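## Task

Get precisely two AA batteries into the bin labelled X, with every other object still on the table. No item may stick out past any bin's rim, every bin must end upright and flat on the table, and the result only counts if it holds without the robot supporting anything.

## Robot and tools

Robot: one arm (a UFACTORY uf850-type, six revolute joints) carrying a two-finger parallel gripper and a wrist camera. There is only this single arm, so every motion row drives it alone.

Frame: the scene frame has its origin on the table surface right under the arm's base, +z upward, +y to the left when facing along +x. The base can be slightly tilted against the table. Printed hand positions are approximate and drift more the farther the arm reaches. Gripper geometry: fingers point along the gripper's +z, close along its y. end_effector_position is the point between the pads when shut, roughly 2 cm short of the fingertips; closing pushes the tips about 10 mm farther along +z.

execute_actions takes "actions", a list holding zero or one item, plus optional "pictures" (true/false; images come by default).
- Empty list: no command, just returns the state.
- Motion: {"rows": [...], "steps": n}. rows has 1 to 15 rows; steps is 1 to 15 (default 15), each step 1/30 s. Row k is used on step k; if steps exceed rows, the final row repeats.
- Wait: {"steps": n} with n up to 300, no rows. It returns once n steps have elapsed since the previous result, and your reply time is counted inside that.
A refused call moves nothing.

Each row is 7 numbers, all in [-1, 1]. Numbers 1 to 6 are joint offsets in this order: waist, shoulder, elbow, forearm roll, wrist pitch, wrist roll. Scale: 1.0 equals 2.036 rad. They are offsets, not poses, measured from the joint angles printed in the most recent result that lists them; before any result in the scene shows angles, and for the second or later call inside one reply, they count from where the arm is when that action begins. Rows do not add up: each row is measured from that same reference. So an all-zero row is not a pause; it drives the arm back to the reference angles. Joint ranges (rad): waist -6.283..6.283, shoulder -2.304..2.304, elbow -4.224..0.061, forearm roll -6.283..6.283, wrist pitch -2.164..2.164, wrist roll -6.283..6.283. Asking for more than 0.010 rad beyond a range end gets the call refused; true ends may differ by up to 0.010 rad, and requests past the true end are clipped there, reported as "joint sent to its limit" (possibly referring to an earlier action still running). No such line does not prove there is room left. Number 7 is the gripper opening, absolute: +1 fully open, -1 shut.

Motion limits: joint targets move at most 3.14 rad/s, take 0.16 s to get up to speed, and all joints are slowed together so they arrive together. Each step the target stays within 0.623 rad of the measured angle, and if the targets would carry the gripper over 70 mm from where it is measured, all are pulled back proportionally. Big moves therefore need several calls or time. Between calls the arm keeps heading for the last row sent until it has nearly stopped (or a step was HELD); only a new action pushes it further.

Results: a state line with end_effector_position (m), end_effector_quat_wxyz and linear/angular velocities (m/s, rad/s) in the scene frame; Joint positions (rad) and Joint velocities (rad/s) in column order, followed by the pad gap (m, 0.084 when fully open); grip_measured, the measured opening on the command scale. "joint command not followed" means the clearance check altered or blocked targets (mounts and posts count as arm). HELD flags steps where your row, wholly or partly, was not applied. A torque fault (contact reaching a joint's load limit: waist 54, shoulder 54, elbow 45, forearm roll 24.3, wrist pitch 17.1, wrist roll 17.1 N m, held weight included) stops the arm, backs the joint off a bit, pauses 10 s and drops the rest of the call. MOTOR HOT appears at 65 °C; at 80 °C an OVER-TEMPERATURE FAULT brakes the arm until cool. Holding loads, even while you think, heats motors, and some heat carries into later scenes.

Gripping: to keep hold, command an opening clearly below grip_measured; a bigger gap squeezes harder, about 24 N per pad at most on items up to ~6 cm. Closing fast can hit harder and may even pop the fingers open. Echoing grip_measured still presses lightly; wider items may slip.

zoom_image: {"camera": one of "cam_high", "cam_low", "cam_wrist", "region": [x0, y0, x1, y1]} in pixels of that camera's latest 504x504 image, origin top-left, region no larger than 504 by 504. Returns a magnified crop.

read_manual: optional "section" ("licences", the default); gives URDF licence text and does not move anything.

finished_scene: {"scene": n} with the current scene number; ends and grades it irreversibly and reports success, then the next task follows. A reply with no tool call ends everything. Calling execute_actions with an empty list reveals the current scene and task.

Cameras: cam_high, cam_low (fixed) and cam_wrist (on the hand, pose derived from joint readings); calibration is given in OpenCV form and may be off by a few degrees or millimetres.

Avoid: knocking or placing anything off the table, tipping bins, leaving items overhanging rims, dropping or slamming parts, hard collisions and strong pushes, and faults. Occasional external tugs on held parts or nudges to loose objects can happen, so grip firmly and check placements before finishing.

Each tool is called as a command line: name --argument value for each argument, lists and objects as JSON in quotes; but a table of rows of numbers goes row by row, as --pt "numbers of a row", without its own name.

## Session

execute_actions --actions '[]'

Scene clock: 0.00 s of 4800.00 s.
end_effector_position=(+0.5276, +0.2977, +0.2258) grip_measured=+1.00 end_effector_quat_wxyz=(+0.503, +0.531, +0.653, +0.199) end_effector_velocity=(-0.000, +0.000, +0.000) end_effector_angular_velocity=(+0.000, -0.001, +0.000)
Joint positions: [ 1.267 -0.169 -0.461 -1.794 -1.621  1.164  0.084]
Joint velocities: [ 0.002  0.     0.     0.001 -0.001 -0.     0.   ]
Motor temperatures (°C, as the motors report them): [29 29 31 33 35 33]

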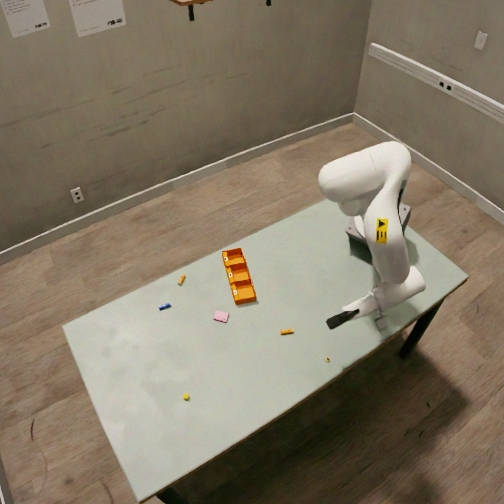

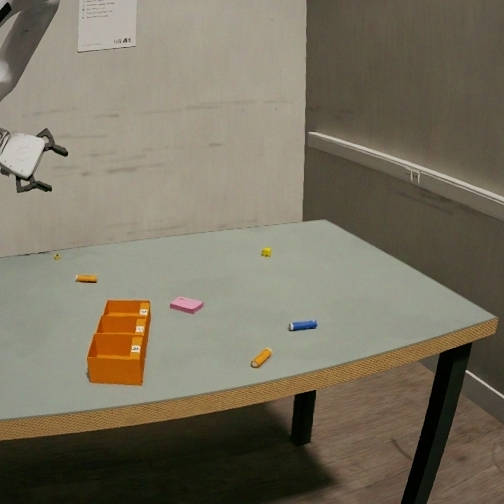

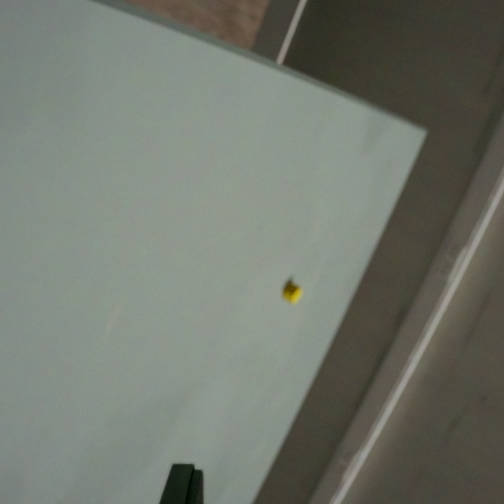

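zoom_image --camera "cam_high" --region '[150,235,310,345]'

zoom_image --camera "cam_low" --region '[60,265,200,395]'

Region (150, 235, 310, 345) of cam_high's 504x504 image, scaled by 3.150, with more detail than that image has; it fills the top 346 rows of this view, and the rest is white.

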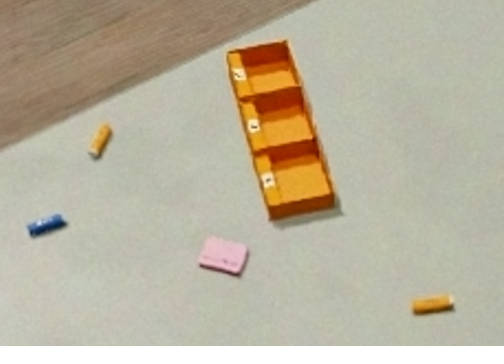

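Region (60, 265, 200, 395) of cam_low's 504x504 image, scaled by 3.600, with more detail than that image has; it fills the top 468 rows of this view, and the rest is white.

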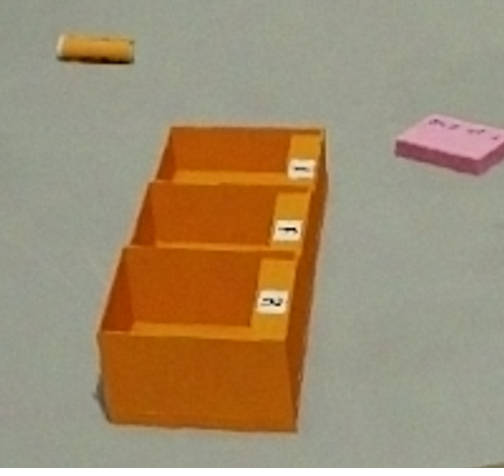

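execute_actions --actions '[{"rows":[[-0.437,0.232,-0.062,1,0.678,-0.375,0.2]]}]' --pictures false

execute_actions --actions '[{"steps":40}]'

Scene clock: 62.50 s of 4800.00 s.
end_effector_position=(+0.5558, +0.1159, +0.2306) grip_measured=+0.19 end_effector_quat_wxyz=(+0.468, +0.701, +0.529, -0.104) end_effector_velocity=(-0.106, -0.409, -0.012) end_effector_angular_velocity=(+0.382, +0.753, -2.020)
Joint positions: [ 0.859  0.077 -0.527 -1.383 -1.209  0.783  0.052]
Joint velocities: [-1.239  0.575 -0.153  1.361  1.366 -0.984 -0.   ]
Motor temperatures (°C, as the motors report them): [29 29 31 33 35 33]
Steps of this call (steps 1 to 90: nothing new was sent; then 59.00 s passed at rest; steps 91 to 105: all 15 steps of this action). Readings (joint positions):
91: [1.267 -0.169 -0.461 -1.794 -1.621 1.164]
92: [1.263 -0.166 -0.461 -1.790 -1.616 1.159]
94: [1.223 -0.137 -0.469 -1.750 -1.575 1.119]
98: [1.103 -0.051 -0.492 -1.630 -1.457 1.000]
105: the state above

Scene clock: 63.83 s of 4800.00 s.
end_effector_position=(+0.5764, +0.1725, +0.1993) grip_measured=+0.19 end_effector_quat_wxyz=(+0.008, +0.983, -0.185, +0.002) end_effector_velocity=(+0.001, -0.000, +0.001) end_effector_angular_velocity=(-0.000, -0.002, -0.002)
Joint positions: [ 0.377  0.303 -0.587  0.241 -0.241  0.401  0.052]
Joint velocities: [-0.002  0.001 -0.001  0.    -0.001  0.    -0.   ]
Motor temperatures (°C, as the motors report them): [29 29 31 33 35 33]
Steps of this call (steps 1 to 40: the robot went on to your last target). Readings (joint positions):
1: [0.815 0.097 -0.532 -1.333 -1.159 0.749]
2: [0.765 0.121 -0.538 -1.272 -1.098 0.708]
4: [0.647 0.176 -0.553 -1.114 -0.940 0.616]
8: [0.465 0.263 -0.576 -0.747 -0.580 0.472]
40: the state above
camera_calibration (this result's frames):
cam_wrist: T_world_to_cam=[[-0.354061, -0.934587, 0.0344685, 0.38346], [-0.935187, 0.354128, -0.00435911, 0.550083], [-0.0081323, -0.0337779, -0.999396, 0.341723], [0, 0, 0, 1]] pos_world=[0.652978, 0.17512, 0.330697]

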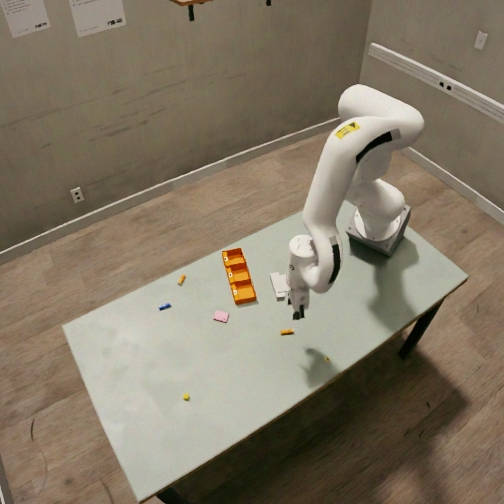

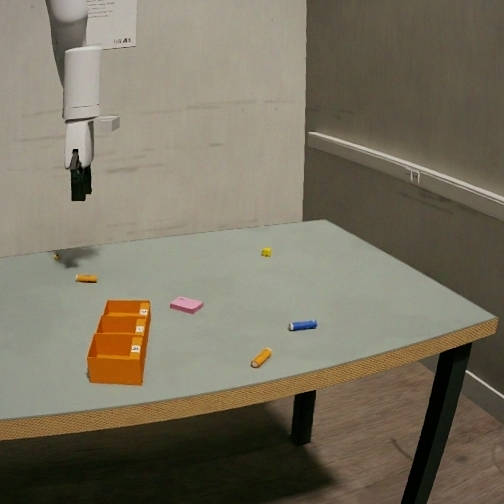

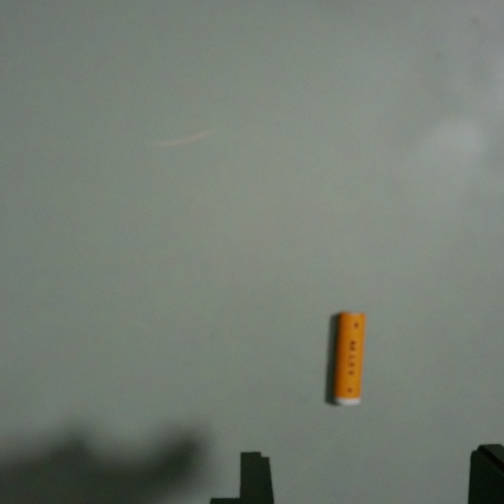

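execute_actions --actions '[{"rows":[[-0.01,-0.05,-0.008,-0.135,0.05,0.13,0.2],[-0.0403,-0.2004,-0.031,-0.539,0.1984,0.5255,0.2]]}]' --pictures false

execute_actions --actions '[{"steps":20}]'

Scene clock: 86.43 s of 4800.00 s.
end_effector_position=(+0.5914, +0.1278, +0.0836) grip_measured=+0.19 end_effector_quat_wxyz=(+0.024, +0.977, -0.211, +0.027) end_effector_velocity=(-0.079, +0.017, -0.224) end_effector_angular_velocity=(+0.396, +0.213, +0.007)
Joint positions: [ 0.31  -0.035 -0.639 -0.541  0.092  1.177  0.052]
Joint velocities: [-0.126 -0.623 -0.09  -2.515  0.61   2.38  -0.   ]
Motor temperatures (°C, as the motors report them): [29 29 31 33 35 33]
Steps of this call (steps 1 to 15: the robot went on to your last target; steps 16 to 90: nothing new was sent; then 19.10 s passed at rest; steps 91 to 105: all 15 steps of this action). Readings (joint positions):
91: [0.377 0.303 -0.587 0.241 -0.241 0.401]
92: [0.377 0.302 -0.587 0.237 -0.239 0.406]
94: [0.374 0.284 -0.591 0.194 -0.220 0.449]
98: [0.349 0.161 -0.609 -0.010 -0.101 0.651]
105: the state above

Scene clock: 87.10 s of 4800.00 s.
end_effector_position=(+0.5777, +0.1330, +0.0590) grip_measured=+0.19 end_effector_quat_wxyz=(-0.000, +0.978, -0.210, +0.001) end_effector_velocity=(-0.000, -0.000, -0.001) end_effector_angular_velocity=(+0.001, +0.001, -0.001)
Joint positions: [ 0.295 -0.105 -0.65  -0.856  0.163  1.47   0.052]
Joint velocities: [-0.001 -0.002 -0.    -0.003  0.002  0.003  0.   ]
Motor temperatures (°C, as the motors report them): [29 29 31 33 35 33]
Steps of this call (steps 1 to 20: the robot went on to your last target). Readings (joint positions):
1: [0.306 -0.054 -0.642 -0.620 0.111 1.252]
2: [0.303 -0.069 -0.644 -0.689 0.126 1.315]
4: [0.299 -0.089 -0.647 -0.781 0.146 1.400]
8: [0.296 -0.101 -0.650 -0.840 0.159 1.456]
20: the state above
camera_calibration (this result's frames):
cam_wrist: T_world_to_cam=[[-0.401301, -0.915729, 0.0199663, 0.377476], [-0.915894, 0.401416, 0.00192752, 0.546906], [-0.00977988, -0.0175135, -0.999799, 0.198979], [0, 0, 0, 1]] pos_world=[0.654335, 0.129614, 0.190348]

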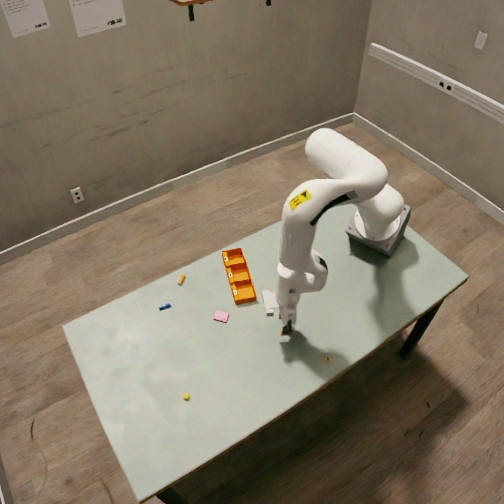

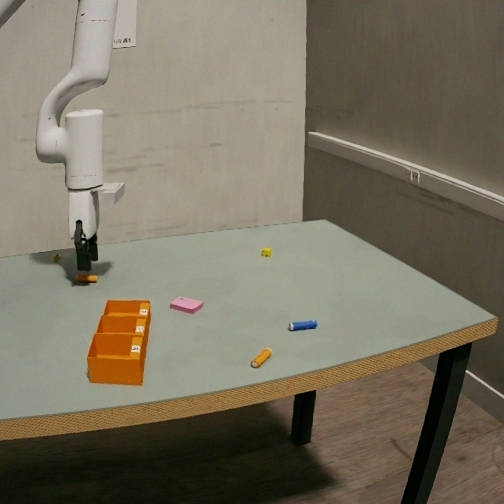

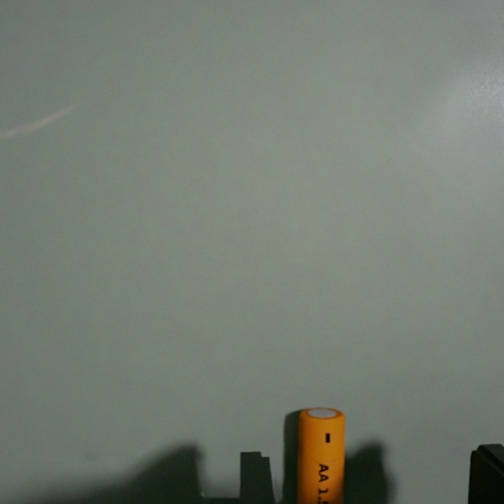

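execute_actions --actions '[{"rows":[[0.0133,-0.0487,-0.0202,0.141,0.0172,-0.13,0.2]]}]' --pictures false

execute_actions --actions '[{"steps":8}]'

zoom_image --camera "cam_low" --region '[50,220,140,300]'

Scene clock: 102.43 s of 4800.00 s.
end_effector_position=(+0.5773, +0.1399, +0.0255) grip_measured=+0.19 end_effector_quat_wxyz=(-0.000, +0.977, -0.211, +0.000) end_effector_velocity=(+0.000, +0.001, -0.005) end_effector_angular_velocity=(-0.002, -0.001, +0.002)
Joint positions: [ 0.322 -0.202 -0.691 -0.573  0.197  1.21   0.052]
Joint velocities: [ 0.005 -0.016 -0.007  0.047  0.006 -0.045  0.   ]
Motor temperatures (°C, as the motors report them): [29 29 31 33 35 33]
Steps of this call (steps 1 to 15: the robot went on to your last target; steps 16 to 90: nothing new was sent; then 11.83 s passed at rest; steps 91 to 105: all 15 steps of this action). Readings (joint positions):
91: [0.295 -0.105 -0.650 -0.856 0.163 1.470]
92: [0.296 -0.106 -0.651 -0.852 0.163 1.466]
94: [0.300 -0.120 -0.657 -0.809 0.169 1.425]
98: [0.316 -0.182 -0.681 -0.636 0.189 1.269]
105: the state above

Scene clock: 102.70 s of 4800.00 s.
end_effector_position=(+0.5773, +0.1400, +0.0249) grip_measured=+0.19 end_effector_quat_wxyz=(+0.000, +0.977, -0.211, +0.000) end_effector_velocity=(+0.000, +0.001, -0.001) end_effector_angular_velocity=(+0.002, -0.001, -0.000)
Joint positions: [ 0.322 -0.204 -0.691 -0.569  0.198  1.206  0.052]
Joint velocities: [ 0.002 -0.001 -0.001  0.004  0.002 -0.002  0.   ]
Motor temperatures (°C, as the motors report them): [29 29 31 33 35 33]
Steps of this call (steps 1 to 8: the robot went on to your last target). Readings (joint positions):
1: [0.322 -0.202 -0.691 -0.572 0.197 1.209]
2: [0.322 -0.203 -0.691 -0.571 0.197 1.208]
4: [0.322 -0.203 -0.691 -0.570 0.197 1.207]
8: the state above
camera_calibration (this result's frames):
cam_wrist: T_world_to_cam=[[-0.404011, -0.914529, 0.020296, 0.385756], [-0.914697, 0.404134, 0.00218417, 0.542651], [-0.0101998, -0.0176823, -0.999792, 0.16526], [0, 0, 0, 1]] pos_world=[0.653897, 0.136404, 0.156211]

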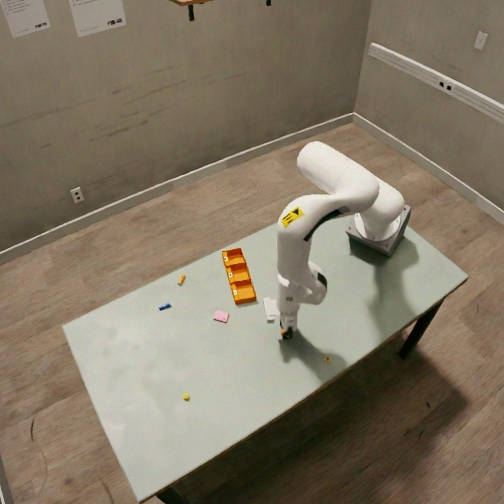

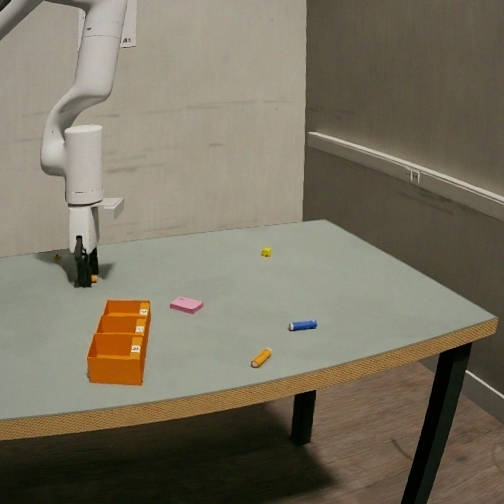

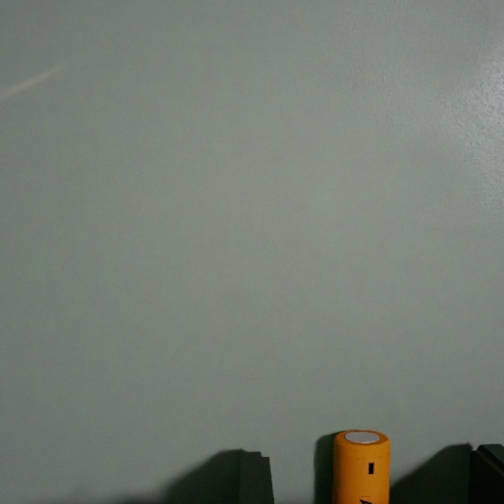

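Region (50, 220, 140, 300) of cam_low's 504x504 image, scaled by 5.600, with more detail than that image has.

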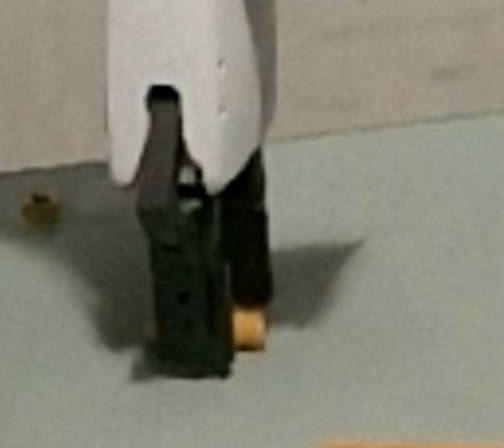

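execute_actions --actions '[{"rows":[[0.0004,-0.003,-0.0012,0,0.0015,0,0.1],[0.0004,-0.003,-0.0012,0,0.0015,0,0],[0.0004,-0.003,-0.0012,0,0.0015,0,-0.15],[0.0004,-0.003,-0.0012,0,0.0015,0,-0.3],[0.0004,-0.003,-0.0012,0,0.0015,0,-0.45],[0.0004,-0.003,-0.0012,0,0.0015,0,-0.55],[0.0004,-0.003,-0.0012,0,0.0015,0,-0.6],[0.0004,-0.003,-0.0012,0,0.0015,0,-0.65],[0.0004,-0.003,-0.0012,0,0.0015,0,-0.7],[0.0004,-0.003,-0.0012,0,0.0015,0,-0.75],[0.0004,-0.003,-0.0012,0,0.0015,0,-0.9]]}]'

Scene clock: 109.87 s of 4800.00 s.
end_effector_position=(+0.5768, +0.1405, +0.0229) grip_measured=-0.69 end_effector_quat_wxyz=(-0.001, +0.977, -0.211, -0.001) end_effector_velocity=(+0.000, +0.000, -0.000) end_effector_angular_velocity=(+0.000, +0.000, +0.002)
Joint positions: [ 0.323 -0.209 -0.693 -0.569  0.2    1.206  0.014]
Joint velocities: [ 0.001 -0.    -0.001 -0.001 -0.001  0.     0.   ]
Motor temperatures (°C, as the motors report them): [29 29 31 33 35 33]
Steps of this call (steps 1 to 15: the robot went on to your last target; steps 16 to 90: nothing new was sent; then 3.67 s passed at rest; steps 91 to 105: all 15 steps of this action). Readings (joint positions):
91: [0.323 -0.204 -0.691 -0.569 0.198 1.206]
92: [0.323 -0.205 -0.692 -0.569 0.198 1.206]
94: [0.323 -0.207 -0.693 -0.569 0.199 1.206]
98: [0.323 -0.209 -0.693 -0.569 0.200 1.206]
105: the state above
camera_calibration (this result's frames):
cam_wrist: T_world_to_cam=[[-0.403761, -0.914659, 0.0194113, 0.385954], [-0.914789, 0.403909, 0.00429899, 0.542058], [-0.0117725, -0.0160215, -0.999802, 0.163906], [0, 0, 0, 1]] pos_world=[0.653631, 0.1367, 0.154052]

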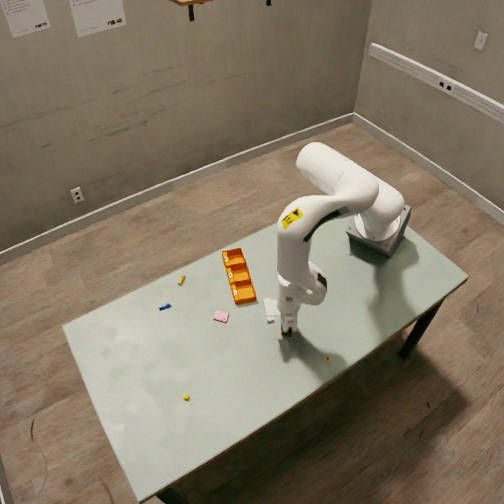

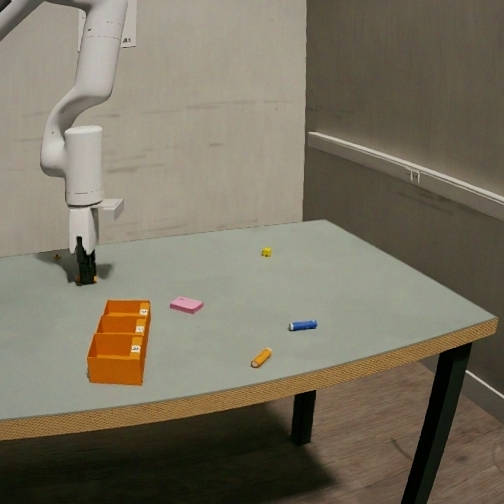

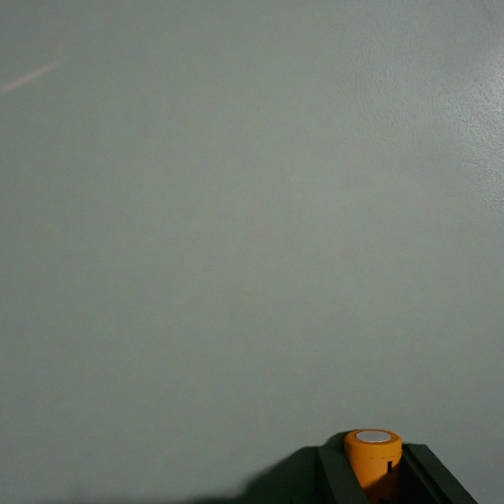

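execute_actions --actions '[{"rows":[[0,0.02,0.003,0,-0.01,0,-0.9],[0,0.04,0.006,0,-0.02,0,-0.9],[0,0.06,0.01,0,-0.03,0,-0.9],[0,0.08,0.01,-0.05,-0.03,0,-0.9],[0,0.1,0.01,-0.1,-0.03,0,-0.9],[0,0.12,0.01,-0.15,-0.03,0.05,-0.9],[0,0.14,0,-0.2,-0.03,0.1,-0.9],[-0.03,0.14,0,-0.25,-0.03,0.1,-0.9],[-0.06,0.14,0,-0.3,0,0.1,-0.9],[-0.09,0.14,0,-0.35,0,0.15,-0.9],[-0.12,0.14,-0.01,-0.4,0.03,0.15,-0.9],[-0.16,0.14,-0.02,-0.45,0.05,0.2,-0.9],[-0.2,0.13,-0.03,-0.5,0.08,0.2,-0.9],[-0.25,0.12,-0.036,-0.55,0.1,0.2,-0.9],[-0.4388,0.0476,-0.0359,-0.701,0.212,0.264,-0.9]]}]' --pictures false

execute_actions --actions '[{"steps":40}]'

Scene clock: 129.07 s of 4800.00 s.
end_effector_position=(+0.6587, +0.1196, +0.1209) grip_measured=-0.69 end_effector_quat_wxyz=(-0.019, +0.991, -0.099, +0.084) end_effector_velocity=(+0.213, -0.341, +0.124) end_effector_angular_velocity=(-0.054, -0.393, -0.005)
Joint positions: [ 0.21   0.016 -0.698 -1.028  0.198  1.379  0.014]
Joint velocities: [-0.917  0.042 -0.17  -1.19   0.505  0.572  0.   ]
Motor temperatures (°C, as the motors report them): [29 29 31 33 35 33]
Steps of this call (steps 1 to 15: the robot went on to your last target; steps 16 to 90: nothing new was sent; then 15.70 s passed at rest; steps 91 to 105: all 15 steps of this action). Readings (joint positions):
91: [0.323 -0.209 -0.694 -0.569 0.200 1.206]
92: [0.323 -0.207 -0.693 -0.569 0.199 1.206]
94: [0.323 -0.178 -0.687 -0.569 0.184 1.206]
98: [0.323 -0.078 -0.679 -0.646 0.154 1.212]
105: the state above

Scene clock: 130.40 s of 4800.00 s.
end_effector_position=(+0.5709, -0.1808, +0.1993) grip_measured=-0.69 end_effector_quat_wxyz=(-0.000, +0.991, -0.131, +0.001) end_effector_velocity=(-0.001, -0.001, +0.001) end_effector_angular_velocity=(-0.002, +0.002, +0.002)
Joint positions: [-0.57  -0.112 -0.767 -1.996  0.632  1.743  0.014]
Joint velocities: [-0.003 -0.001 -0.001 -0.005  0.     0.001 -0.   ]
Motor temperatures (°C, as the motors report them): [29 29 31 33 35 33]
Steps of this call (steps 1 to 40: the robot went on to your last target). Readings (joint positions):
1: [0.179 0.015 -0.703 -1.064 0.217 1.397]
2: [0.147 0.009 -0.707 -1.096 0.240 1.416]
4: [0.082 -0.007 -0.713 -1.159 0.283 1.452]
8: [-0.044 -0.029 -0.724 -1.286 0.354 1.511]
40: the state above
camera_calibration (this result's frames):
cam_wrist: T_world_to_cam=[[-0.25063, -0.967878, 0.019896, -0.0108279], [-0.968059, 0.250715, 0.00185814, 0.668916], [-0.00678669, -0.0187948, -0.9998, 0.331698], [0, 0, 0, 1]] pos_world=[0.647087, -0.171953, 0.330604]

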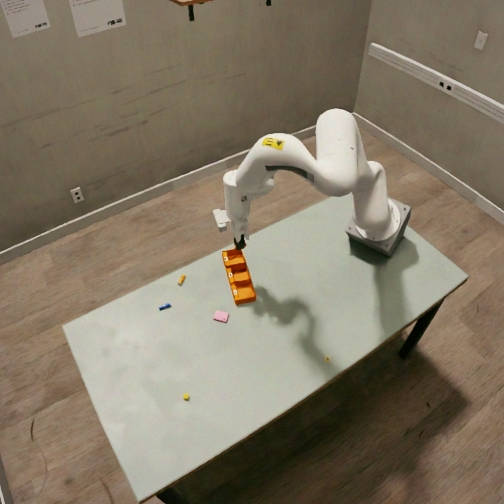

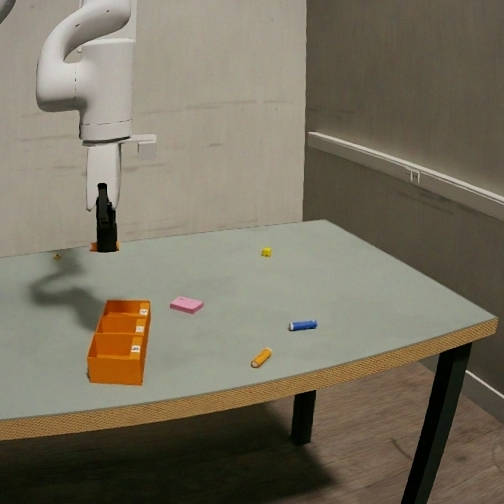

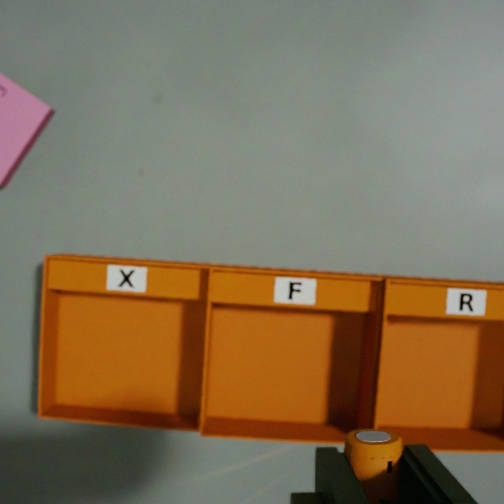

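execute_actions --actions '[{"rows":[[0.1539,-0.0603,-0.0203,0.1495,-0.0958,0.008,-0.9]]}]' --pictures false

execute_actions --actions '[{"steps":12}]'

Scene clock: 151.87 s of 4800.00 s.
end_effector_position=(+0.6160, -0.0997, +0.0979) grip_measured=-0.69 end_effector_quat_wxyz=(-0.001, +0.986, -0.165, +0.000) end_effector_velocity=(+0.015, +0.041, -0.045) end_effector_angular_velocity=(-0.024, +0.008, -0.043)
Joint positions: [-0.269 -0.23  -0.806 -1.704  0.446  1.759  0.014]
Joint velocities: [ 0.143 -0.054 -0.024  0.15  -0.106  0.008  0.   ]
Motor temperatures (°C, as the motors report them): [29 29 31 33 35 33]
Steps of this call (steps 1 to 15: the robot went on to your last target; steps 16 to 90: nothing new was sent; then 17.97 s passed at rest; steps 91 to 105: all 15 steps of this action). Readings (joint positions):
91: [-0.570 -0.113 -0.767 -1.996 0.632 1.744]
92: [-0.566 -0.114 -0.767 -1.992 0.629 1.744]
94: [-0.526 -0.129 -0.773 -1.952 0.602 1.746]
98: [-0.404 -0.177 -0.788 -1.835 0.529 1.752]
105: the state above

Scene clock: 152.27 s of 4800.00 s.
end_effector_position=(+0.6172, -0.0960, +0.0939) grip_measured=-0.69 end_effector_quat_wxyz=(-0.000, +0.986, -0.166, +0.000) end_effector_velocity=(-0.000, +0.002, -0.002) end_effector_angular_velocity=(+0.002, +0.001, -0.001)
Joint positions: [-0.257 -0.235 -0.808 -1.692  0.437  1.76   0.014]
Joint velocities: [ 0.004 -0.002  0.     0.004 -0.001 -0.    -0.   ]
Motor temperatures (°C, as the motors report them): [29 29 31 33 35 33]
Steps of this call (steps 1 to 12: the robot went on to your last target). Readings (joint positions):
1: [-0.265 -0.232 -0.806 -1.700 0.443 1.759]
2: [-0.263 -0.233 -0.807 -1.698 0.441 1.759]
4: [-0.260 -0.234 -0.807 -1.695 0.439 1.760]
8: [-0.257 -0.235 -0.808 -1.692 0.437 1.760]
12: the state above
camera_calibration (this result's frames):
cam_wrist: T_world_to_cam=[[-0.319149, -0.947489, 0.0201922, 0.129185], [-0.947661, 0.319266, 0.00276603, 0.686571], [-0.00906746, -0.0182526, -0.999792, 0.22972], [0, 0, 0, 1]] pos_world=[0.693949, -0.0926045, 0.225165]

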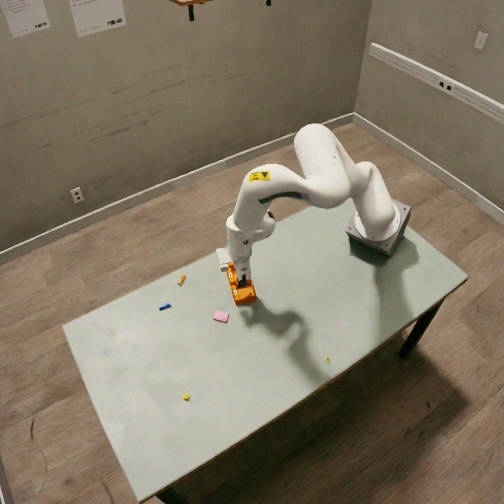

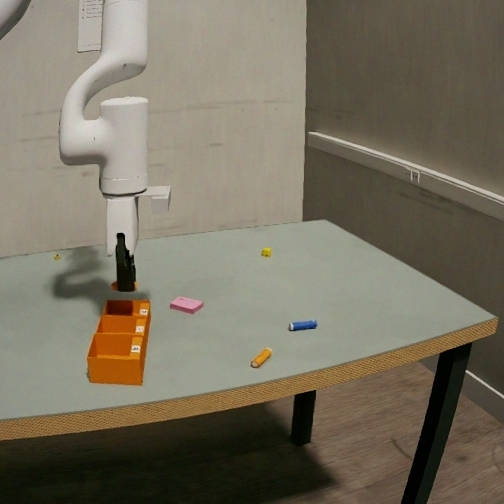

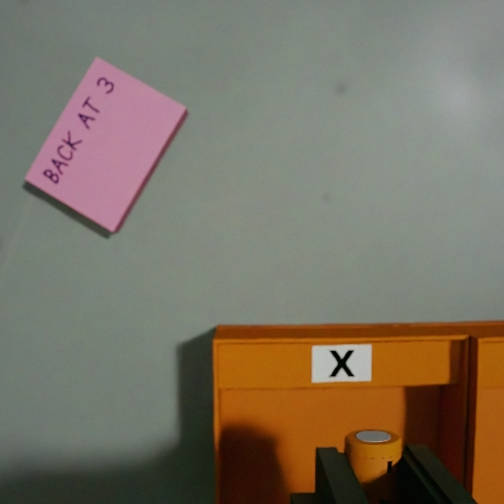

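execute_actions --actions '[{"rows":[[0.024,-0.0375,-0.0122,0.075,-0.013,-0.06,-0.9]]}]'

Scene clock: 166.80 s of 4800.00 s.
end_effector_position=(+0.6185, -0.0876, +0.0584) grip_measured=-0.69 end_effector_quat_wxyz=(-0.001, +0.986, -0.166, +0.000) end_effector_velocity=(-0.001, +0.001, -0.004) end_effector_angular_velocity=(+0.000, +0.001, -0.002)
Joint positions: [-0.208 -0.31  -0.832 -1.541  0.411  1.639  0.014]
Joint velocities: [ 0.005 -0.008 -0.001  0.018 -0.002 -0.013  0.   ]
Motor temperatures (°C, as the motors report them): [29 29 31 33 35 33]
Steps of this call (steps 1 to 30: the robot went on to your last target; steps 31 to 100: nothing new was sent; then 10.70 s passed at rest; steps 101 to 115: all 15 steps of this action). Readings (joint positions):
101: [-0.256 -0.235 -0.808 -1.691 0.437 1.759]
102: [-0.255 -0.237 -0.809 -1.687 0.436 1.756]
104: [-0.243 -0.256 -0.816 -1.646 0.429 1.723]
108: [-0.214 -0.302 -0.828 -1.561 0.415 1.656]
115: the state above
camera_calibration (this result's frames):
cam_wrist: T_world_to_cam=[[-0.318657, -0.94768, 0.0189766, 0.137977], [-0.947829, 0.318765, 0.00289012, 0.685206], [-0.00878798, -0.0170656, -0.999816, 0.194322], [0, 0, 0, 1]] pos_world=[0.695133, -0.0843454, 0.189687]

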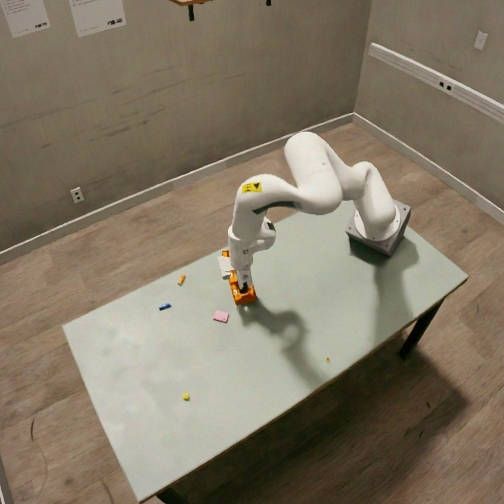

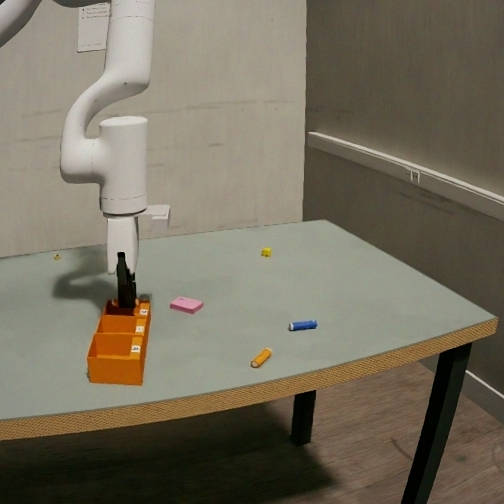

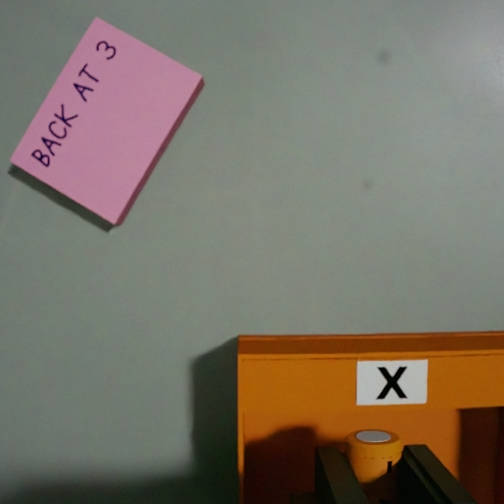

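execute_actions --actions '[{"rows":[[0.0155,-0.0265,-0.01,0.0545,-0.0072,-0.0437,-0.9]]}]' --pictures false

execute_actions --actions '[{"rows":[[0,0,0,0,0,0,-0.5]],"steps":10}]'

Scene clock: 182.80 s of 4800.00 s.
end_effector_position=(+0.6187, -0.0827, +0.0339) grip_measured=-0.69 end_effector_quat_wxyz=(+0.000, +0.986, -0.167, +0.000) end_effector_velocity=(+0.000, +0.000, -0.002) end_effector_angular_velocity=(-0.001, -0.000, -0.000)
Joint positions: [-0.177 -0.364 -0.853 -1.431  0.396  1.551  0.014]
Joint velocities: [ 0.003 -0.004 -0.002  0.011 -0.001 -0.009  0.   ]
Motor temperatures (°C, as the motors report them): [29 29 31 33 35 33]
Steps of this call (steps 1 to 15: the robot went on to your last target; steps 16 to 90: nothing new was sent; then 12.50 s passed at rest; steps 91 to 105: all 15 steps of this action). Readings (joint positions):
91: [-0.208 -0.311 -0.833 -1.539 0.410 1.637]
92: [-0.207 -0.313 -0.834 -1.535 0.410 1.634]
94: [-0.197 -0.330 -0.841 -1.499 0.405 1.605]
98: [-0.180 -0.358 -0.850 -1.443 0.398 1.561]
105: the state above

Scene clock: 183.13 s of 4800.00 s.
end_effector_position=(+0.6187, -0.0827, +0.0339) grip_measured=-0.52 end_effector_quat_wxyz=(+0.001, +0.986, -0.167, +0.000) end_effector_velocity=(-0.001, -0.001, -0.000) end_effector_angular_velocity=(+0.000, +0.001, -0.002)
Joint positions: [-0.177 -0.363 -0.853 -1.431  0.396  1.551  0.021]
Joint velocities: [-0.002 -0.001  0.001 -0.001  0.001  0.     0.   ]
Motor temperatures (°C, as the motors report them): [29 29 31 33 35 33]
Steps of this call (steps 1 to 10: all 10 steps of this action). Readings (joint positions):
1: [-0.177 -0.364 -0.853 -1.431 0.396 1.550]
2: [-0.177 -0.364 -0.853 -1.431 0.396 1.550]
4: [-0.177 -0.364 -0.853 -1.431 0.396 1.551]
8: [-0.177 -0.363 -0.853 -1.431 0.396 1.551]
10: the state above
camera_calibration (this result's frames):
cam_wrist: T_world_to_cam=[[-0.319766, -0.947258, 0.021241, 0.143805], [-0.947457, 0.319877, 0.00191624, 0.683871], [-0.00860969, -0.0195122, -0.999773, 0.169616], [0, 0, 0, 1]] pos_world=[0.695383, -0.0792241, 0.165212]

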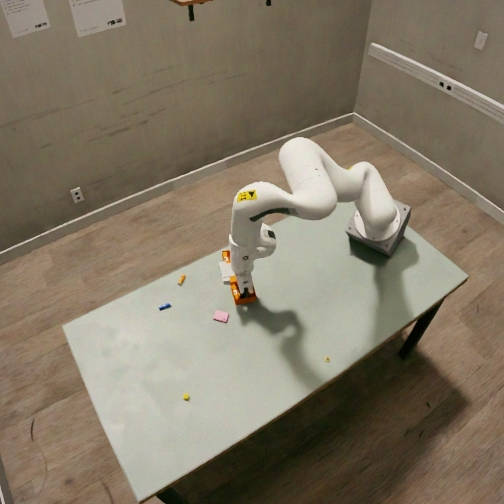

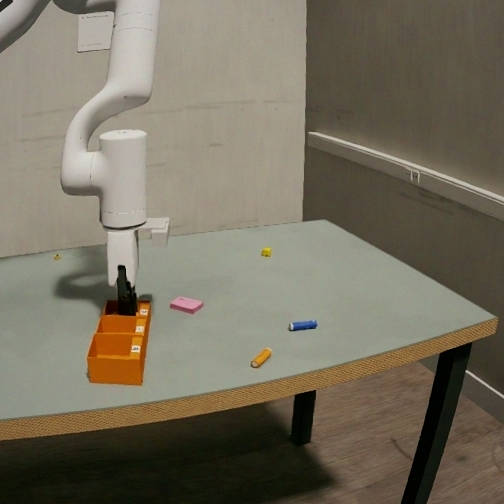

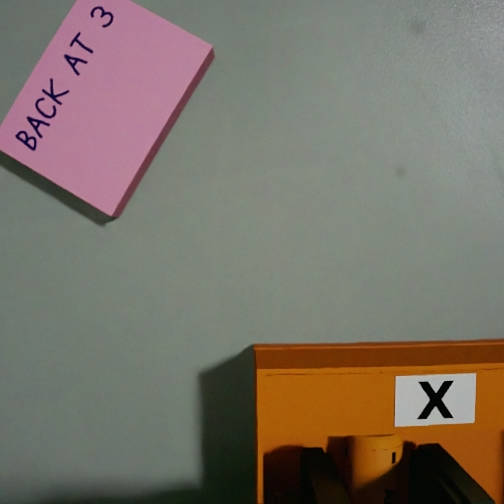

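execute_actions --actions '[{"rows":[[-0.047,0.075,0.025,-0.154,0.026,0.123,-0.5],[-0.047,0.075,0.025,-0.154,0.026,0.123,-0.5],[-0.047,0.075,0.025,-0.154,0.026,0.123,-0.5],[-0.047,0.075,0.025,-0.154,0.026,0.123,-0.5],[-0.047,0.075,0.025,-0.154,0.026,0.123,-0.5],[-0.047,0.075,0.025,-0.154,0.026,0.123,-0.5],[-0.047,0.075,0.025,-0.154,0.026,0.123,-0.5],[-0.047,0.075,0.025,-0.154,0.026,0.123,-0.5],[-0.047,0.075,0.025,-0.154,0.026,0.123,-0.5],[-0.096,-0.03,-0.17,-0.28,0.094,-0.02,0.2],[-0.096,-0.03,-0.17,-0.28,0.094,-0.02,0.2],[-0.096,-0.03,-0.17,-0.28,0.094,-0.02,0.2],[-0.096,-0.03,-0.17,-0.28,0.094,-0.02,0.2],[-0.096,-0.03,-0.17,-0.28,0.094,-0.02,0.2],[-0.145,-0.1456,-0.3644,-0.4134,0.1617,-0.161,0.2]]}]' --pictures false

execute_actions --actions '[{"steps":35}]'

Scene clock: 211.30 s of 4800.00 s.
end_effector_position=(+0.6563, -0.1213, +0.1022) grip_measured=+0.18 end_effector_quat_wxyz=(-0.008, +0.996, -0.088, +0.010) end_effector_velocity=(+0.349, -0.241, +0.017) end_effector_angular_velocity=(+0.055, -0.192, +1.464)
Joint positions: [-0.298 -0.283 -0.923 -1.806  0.488  1.702  0.052]
Joint velocities: [-0.299 -0.589 -1.116 -0.769  0.39  -0.777  0.008]
Motor temperatures (°C, as the motors report them): [29 29 31 33 35 33]
Steps of this call (steps 1 to 15: the robot went on to your last target; steps 16 to 90: nothing new was sent; then 24.67 s passed at rest; steps 91 to 105: all 15 steps of this action). Readings (joint positions):
91: [-0.177 -0.363 -0.853 -1.431 0.396 1.551]
92: [-0.178 -0.362 -0.852 -1.435 0.397 1.555]
94: [-0.191 -0.342 -0.844 -1.478 0.405 1.590]
98: [-0.249 -0.248 -0.816 -1.664 0.435 1.735]
105: the state above

Scene clock: 212.47 s of 4800.00 s.
end_effector_position=(+0.7850, -0.2964, +0.1189) grip_measured=+0.19 end_effector_quat_wxyz=(-0.000, +0.940, +0.342, +0.000) end_effector_velocity=(+0.001, -0.000, +0.001) end_effector_angular_velocity=(-0.001, -0.001, +0.003)
Joint positions: [-0.472 -0.66  -1.594 -2.272  0.725  1.223  0.052]
Joint velocities: [ 0.    -0.    -0.003 -0.001  0.    -0.001 -0.   ]
Motor temperatures (°C, as the motors report them): [29 29 31 33 35 33]
Steps of this call (steps 1 to 35: the robot went on to your last target). Readings (joint positions):
1: [-0.308 -0.303 -0.960 -1.833 0.502 1.674]
2: [-0.319 -0.326 -0.997 -1.861 0.516 1.645]
4: [-0.339 -0.371 -1.071 -1.915 0.543 1.590]
8: [-0.377 -0.454 -1.223 -2.018 0.596 1.484]
35: the state above
camera_calibration (this result's frames):
cam_wrist: T_world_to_cam=[[0.649284, -0.760287, 0.0198511, -0.71237], [-0.760465, -0.649375, 0.00234408, 0.4755], [0.0111086, -0.016618, -0.9998, 0.237202], [0, 0, 0, 1]] pos_world=[0.821496, -0.228886, 0.250182]

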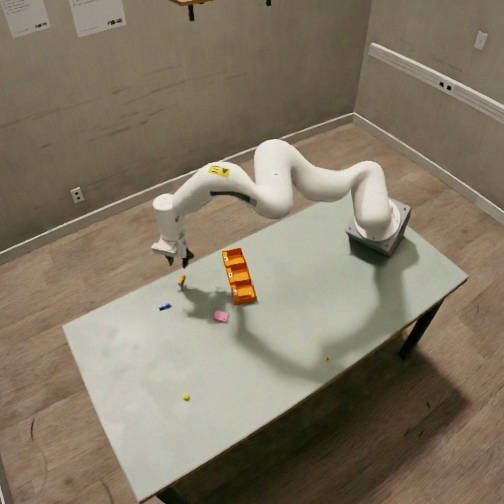

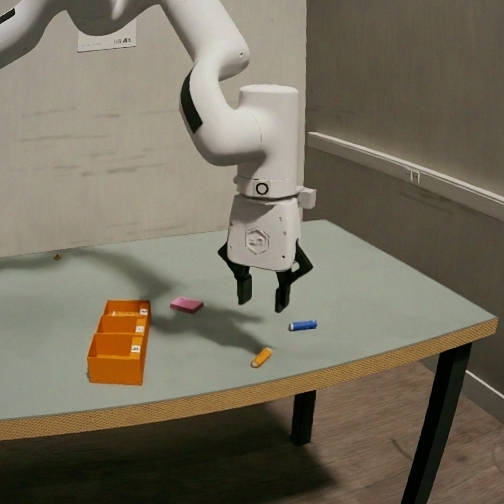

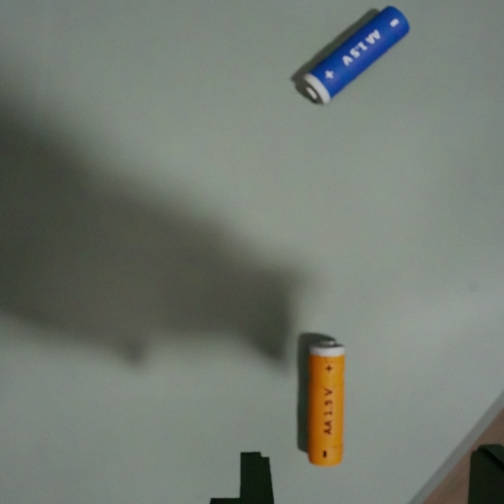

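execute_actions --actions '[{"rows":[[0.036,-0.0783,-0.048,0.0298,-0.041,-0.008,0.2]]}]' --pictures false

execute_actions --actions '[{"steps":10}]'

zoom_image --camera "cam_low" --region '[215,310,315,390]'

Scene clock: 229.33 s of 4800.00 s.
end_effector_position=(+0.7924, -0.2935, +0.0286) grip_measured=+0.19 end_effector_quat_wxyz=(+0.000, +0.940, +0.340, +0.001) end_effector_velocity=(+0.001, +0.001, -0.012) end_effector_angular_velocity=(-0.001, -0.001, +0.000)
Joint positions: [-0.4   -0.816 -1.691 -2.213  0.643  1.207  0.052]
Joint velocities: [ 0.01  -0.022 -0.015  0.009 -0.011 -0.002 -0.   ]
Motor temperatures (°C, as the motors report them): [29 29 31 33 35 33]
Steps of this call (steps 1 to 15: the robot went on to your last target; steps 16 to 90: nothing new was sent; then 13.37 s passed at rest; steps 91 to 105: all 15 steps of this action). Readings (joint positions):
91: [-0.472 -0.660 -1.595 -2.272 0.725 1.223]
92: [-0.471 -0.663 -1.598 -2.271 0.723 1.222]
94: [-0.455 -0.698 -1.623 -2.256 0.703 1.219]
98: [-0.413 -0.790 -1.670 -2.224 0.659 1.210]
105: the state above

Scene clock: 229.67 s of 4800.00 s.
end_effector_position=(+0.7919, -0.2933, +0.0268) grip_measured=+0.19 end_effector_quat_wxyz=(-0.000, +0.940, +0.340, +0.000) end_effector_velocity=(-0.001, +0.000, -0.002) end_effector_angular_velocity=(+0.001, +0.002, -0.001)
Joint positions: [-0.399 -0.819 -1.692 -2.212  0.642  1.207  0.052]
Joint velocities: [ 0.001 -0.002  0.     0.    -0.001 -0.    -0.   ]
Motor temperatures (°C, as the motors report them): [29 29 31 33 35 33]
Steps of this call (steps 1 to 10: the robot went on to your last target). Readings (joint positions):
1: [-0.400 -0.817 -1.691 -2.212 0.643 1.207]
2: [-0.400 -0.817 -1.692 -2.212 0.642 1.207]
4: [-0.400 -0.818 -1.692 -2.212 0.642 1.207]
8: [-0.399 -0.819 -1.692 -2.212 0.642 1.207]
10: the state above
camera_calibration (this result's frames):
cam_wrist: T_world_to_cam=[[0.646715, -0.762467, 0.0200742, -0.711314], [-0.762649, -0.646808, 0.00231506, 0.485421], [0.011219, -0.0168068, -0.999796, 0.145005], [0, 0, 0, 1]] pos_world=[0.828596, -0.225942, 0.158131]

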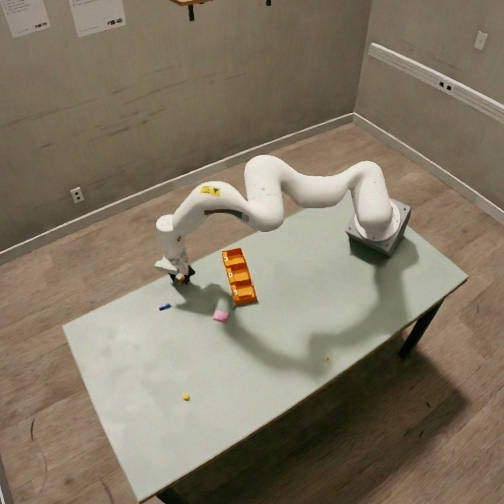

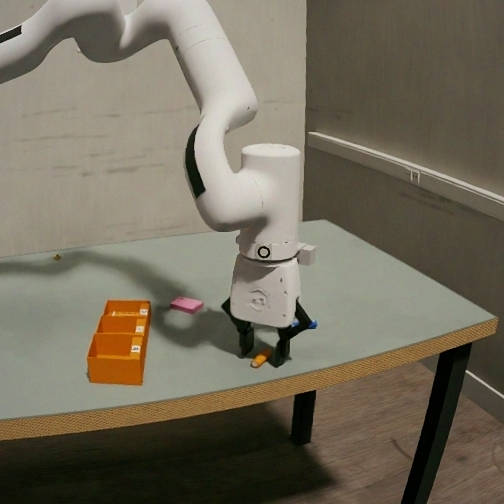

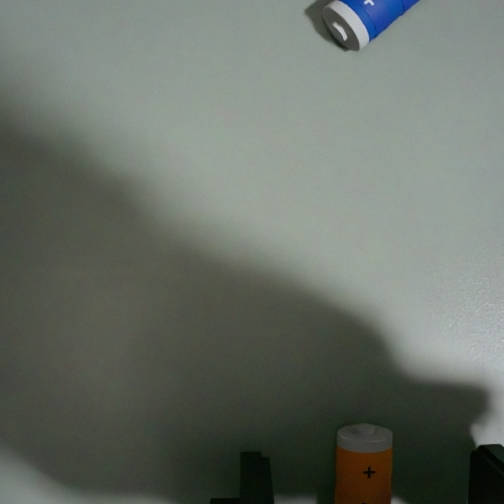

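Region (215, 310, 315, 390) of cam_low's 504x504 image, scaled by 5.040, with more detail than that image has; it fills the top 403 rows of this view, and the rest is white.

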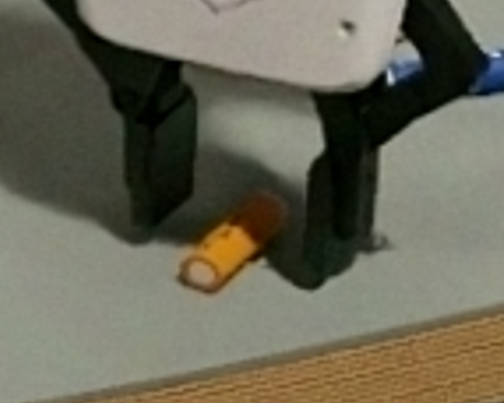

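Lower 3 mm and close.

execute_actions --actions '[{"rows":[[0.0012,-0.003,-0.002,0.001,-0.0013,0,0.1],[0.0012,-0.003,-0.002,0.001,-0.0013,0,0],[0.0012,-0.003,-0.002,0.001,-0.0013,0,-0.15],[0.0012,-0.003,-0.002,0.001,-0.0013,0,-0.3],[0.0012,-0.003,-0.002,0.001,-0.0013,0,-0.45],[0.0012,-0.003,-0.002,0.001,-0.0013,0,-0.55],[0.0012,-0.003,-0.002,0.001,-0.0013,0,-0.6],[0.0012,-0.003,-0.002,0.001,-0.0013,0,-0.65],[0.0012,-0.003,-0.002,0.001,-0.0013,0,-0.7],[0.0012,-0.003,-0.002,0.001,-0.0013,0,-0.75],[0.0012,-0.003,-0.002,0.001,-0.0013,0,-0.9]]}]' --pictures false

execute_actions --actions '[{"rows":[[-0.037,0.081,0.05,-0.031,0.042,0.008,-0.9]]}]'

Scene clock: 241.83 s of 4800.00 s.
end_effector_position=(+0.7920, -0.2932, +0.0236) grip_measured=-0.69 end_effector_quat_wxyz=(-0.000, +0.941, +0.340, +0.000) end_effector_velocity=(+0.000, +0.001, -0.001) end_effector_angular_velocity=(+0.001, +0.000, +0.000)
Joint positions: [-0.397 -0.825 -1.696 -2.21   0.639  1.207  0.014]
Joint velocities: [ 0.002 -0.     0.     0.001 -0.001 -0.     0.   ]
Motor temperatures (°C, as the motors report them): [29 29 31 33 35 33]
Steps of this call (steps 1 to 15: the robot went on to your last target; steps 16 to 90: nothing new was sent; then 8.67 s passed at rest; steps 91 to 105: all 15 steps of this action). Readings (joint positions):
91: [-0.399 -0.819 -1.692 -2.212 0.642 1.207]
92: [-0.399 -0.820 -1.693 -2.211 0.641 1.207]
94: [-0.398 -0.823 -1.694 -2.210 0.640 1.207]
98: [-0.397 -0.825 -1.696 -2.210 0.640 1.207]
105: the state above

Scene clock: 242.33 s of 4800.00 s.
end_effector_position=(+0.7847, -0.2963, +0.1166) grip_measured=-0.69 end_effector_quat_wxyz=(-0.001, +0.940, +0.342, -0.000) end_effector_velocity=(-0.003, +0.002, +0.014) end_effector_angular_velocity=(+0.003, +0.003, +0.001)
Joint positions: [-0.471 -0.663 -1.596 -2.272  0.724  1.223  0.014]
Joint velocities: [-0.011  0.026  0.018 -0.011  0.016  0.003 -0.   ]
Motor temperatures (°C, as the motors report them): [29 29 31 33 35 33]
Steps of this call (steps 1 to 15: all 15 steps of this action). Readings (joint positions):
1: [-0.397 -0.825 -1.696 -2.210 0.639 1.207]
2: [-0.398 -0.822 -1.694 -2.211 0.641 1.207]
4: [-0.413 -0.790 -1.669 -2.224 0.660 1.211]
8: [-0.456 -0.695 -1.620 -2.258 0.705 1.219]
15: the state above
camera_calibration (this result's frames):
cam_wrist: T_world_to_cam=[[0.64927, -0.760325, 0.0188215, -0.711944], [-0.760493, -0.649339, 0.00301991, 0.475218], [0.0099254, -0.0162743, -0.999818, 0.235918], [0, 0, 0, 1]] pos_world=[0.821302, -0.228891, 0.247839]

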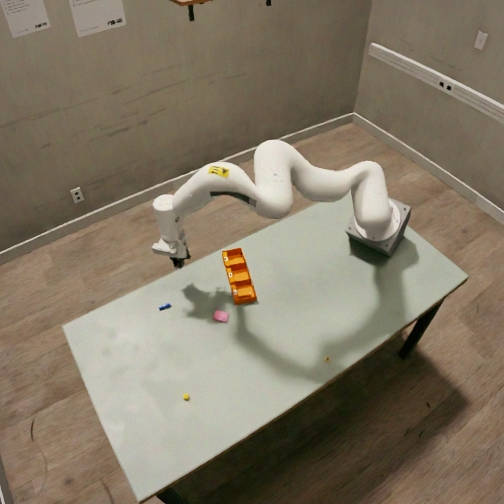

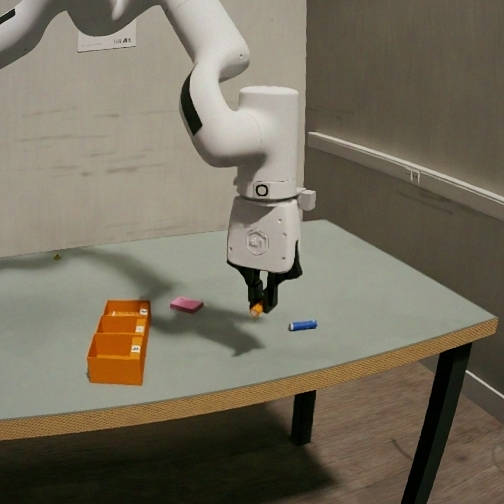

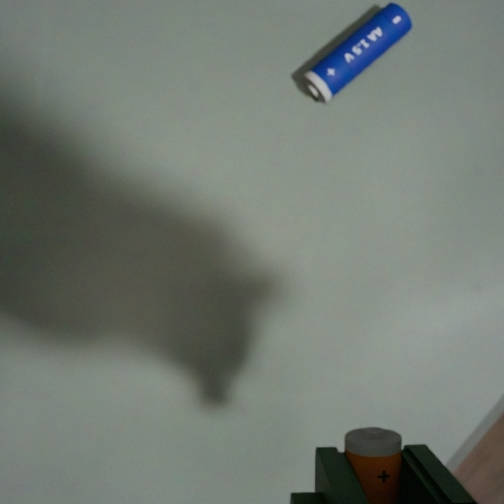

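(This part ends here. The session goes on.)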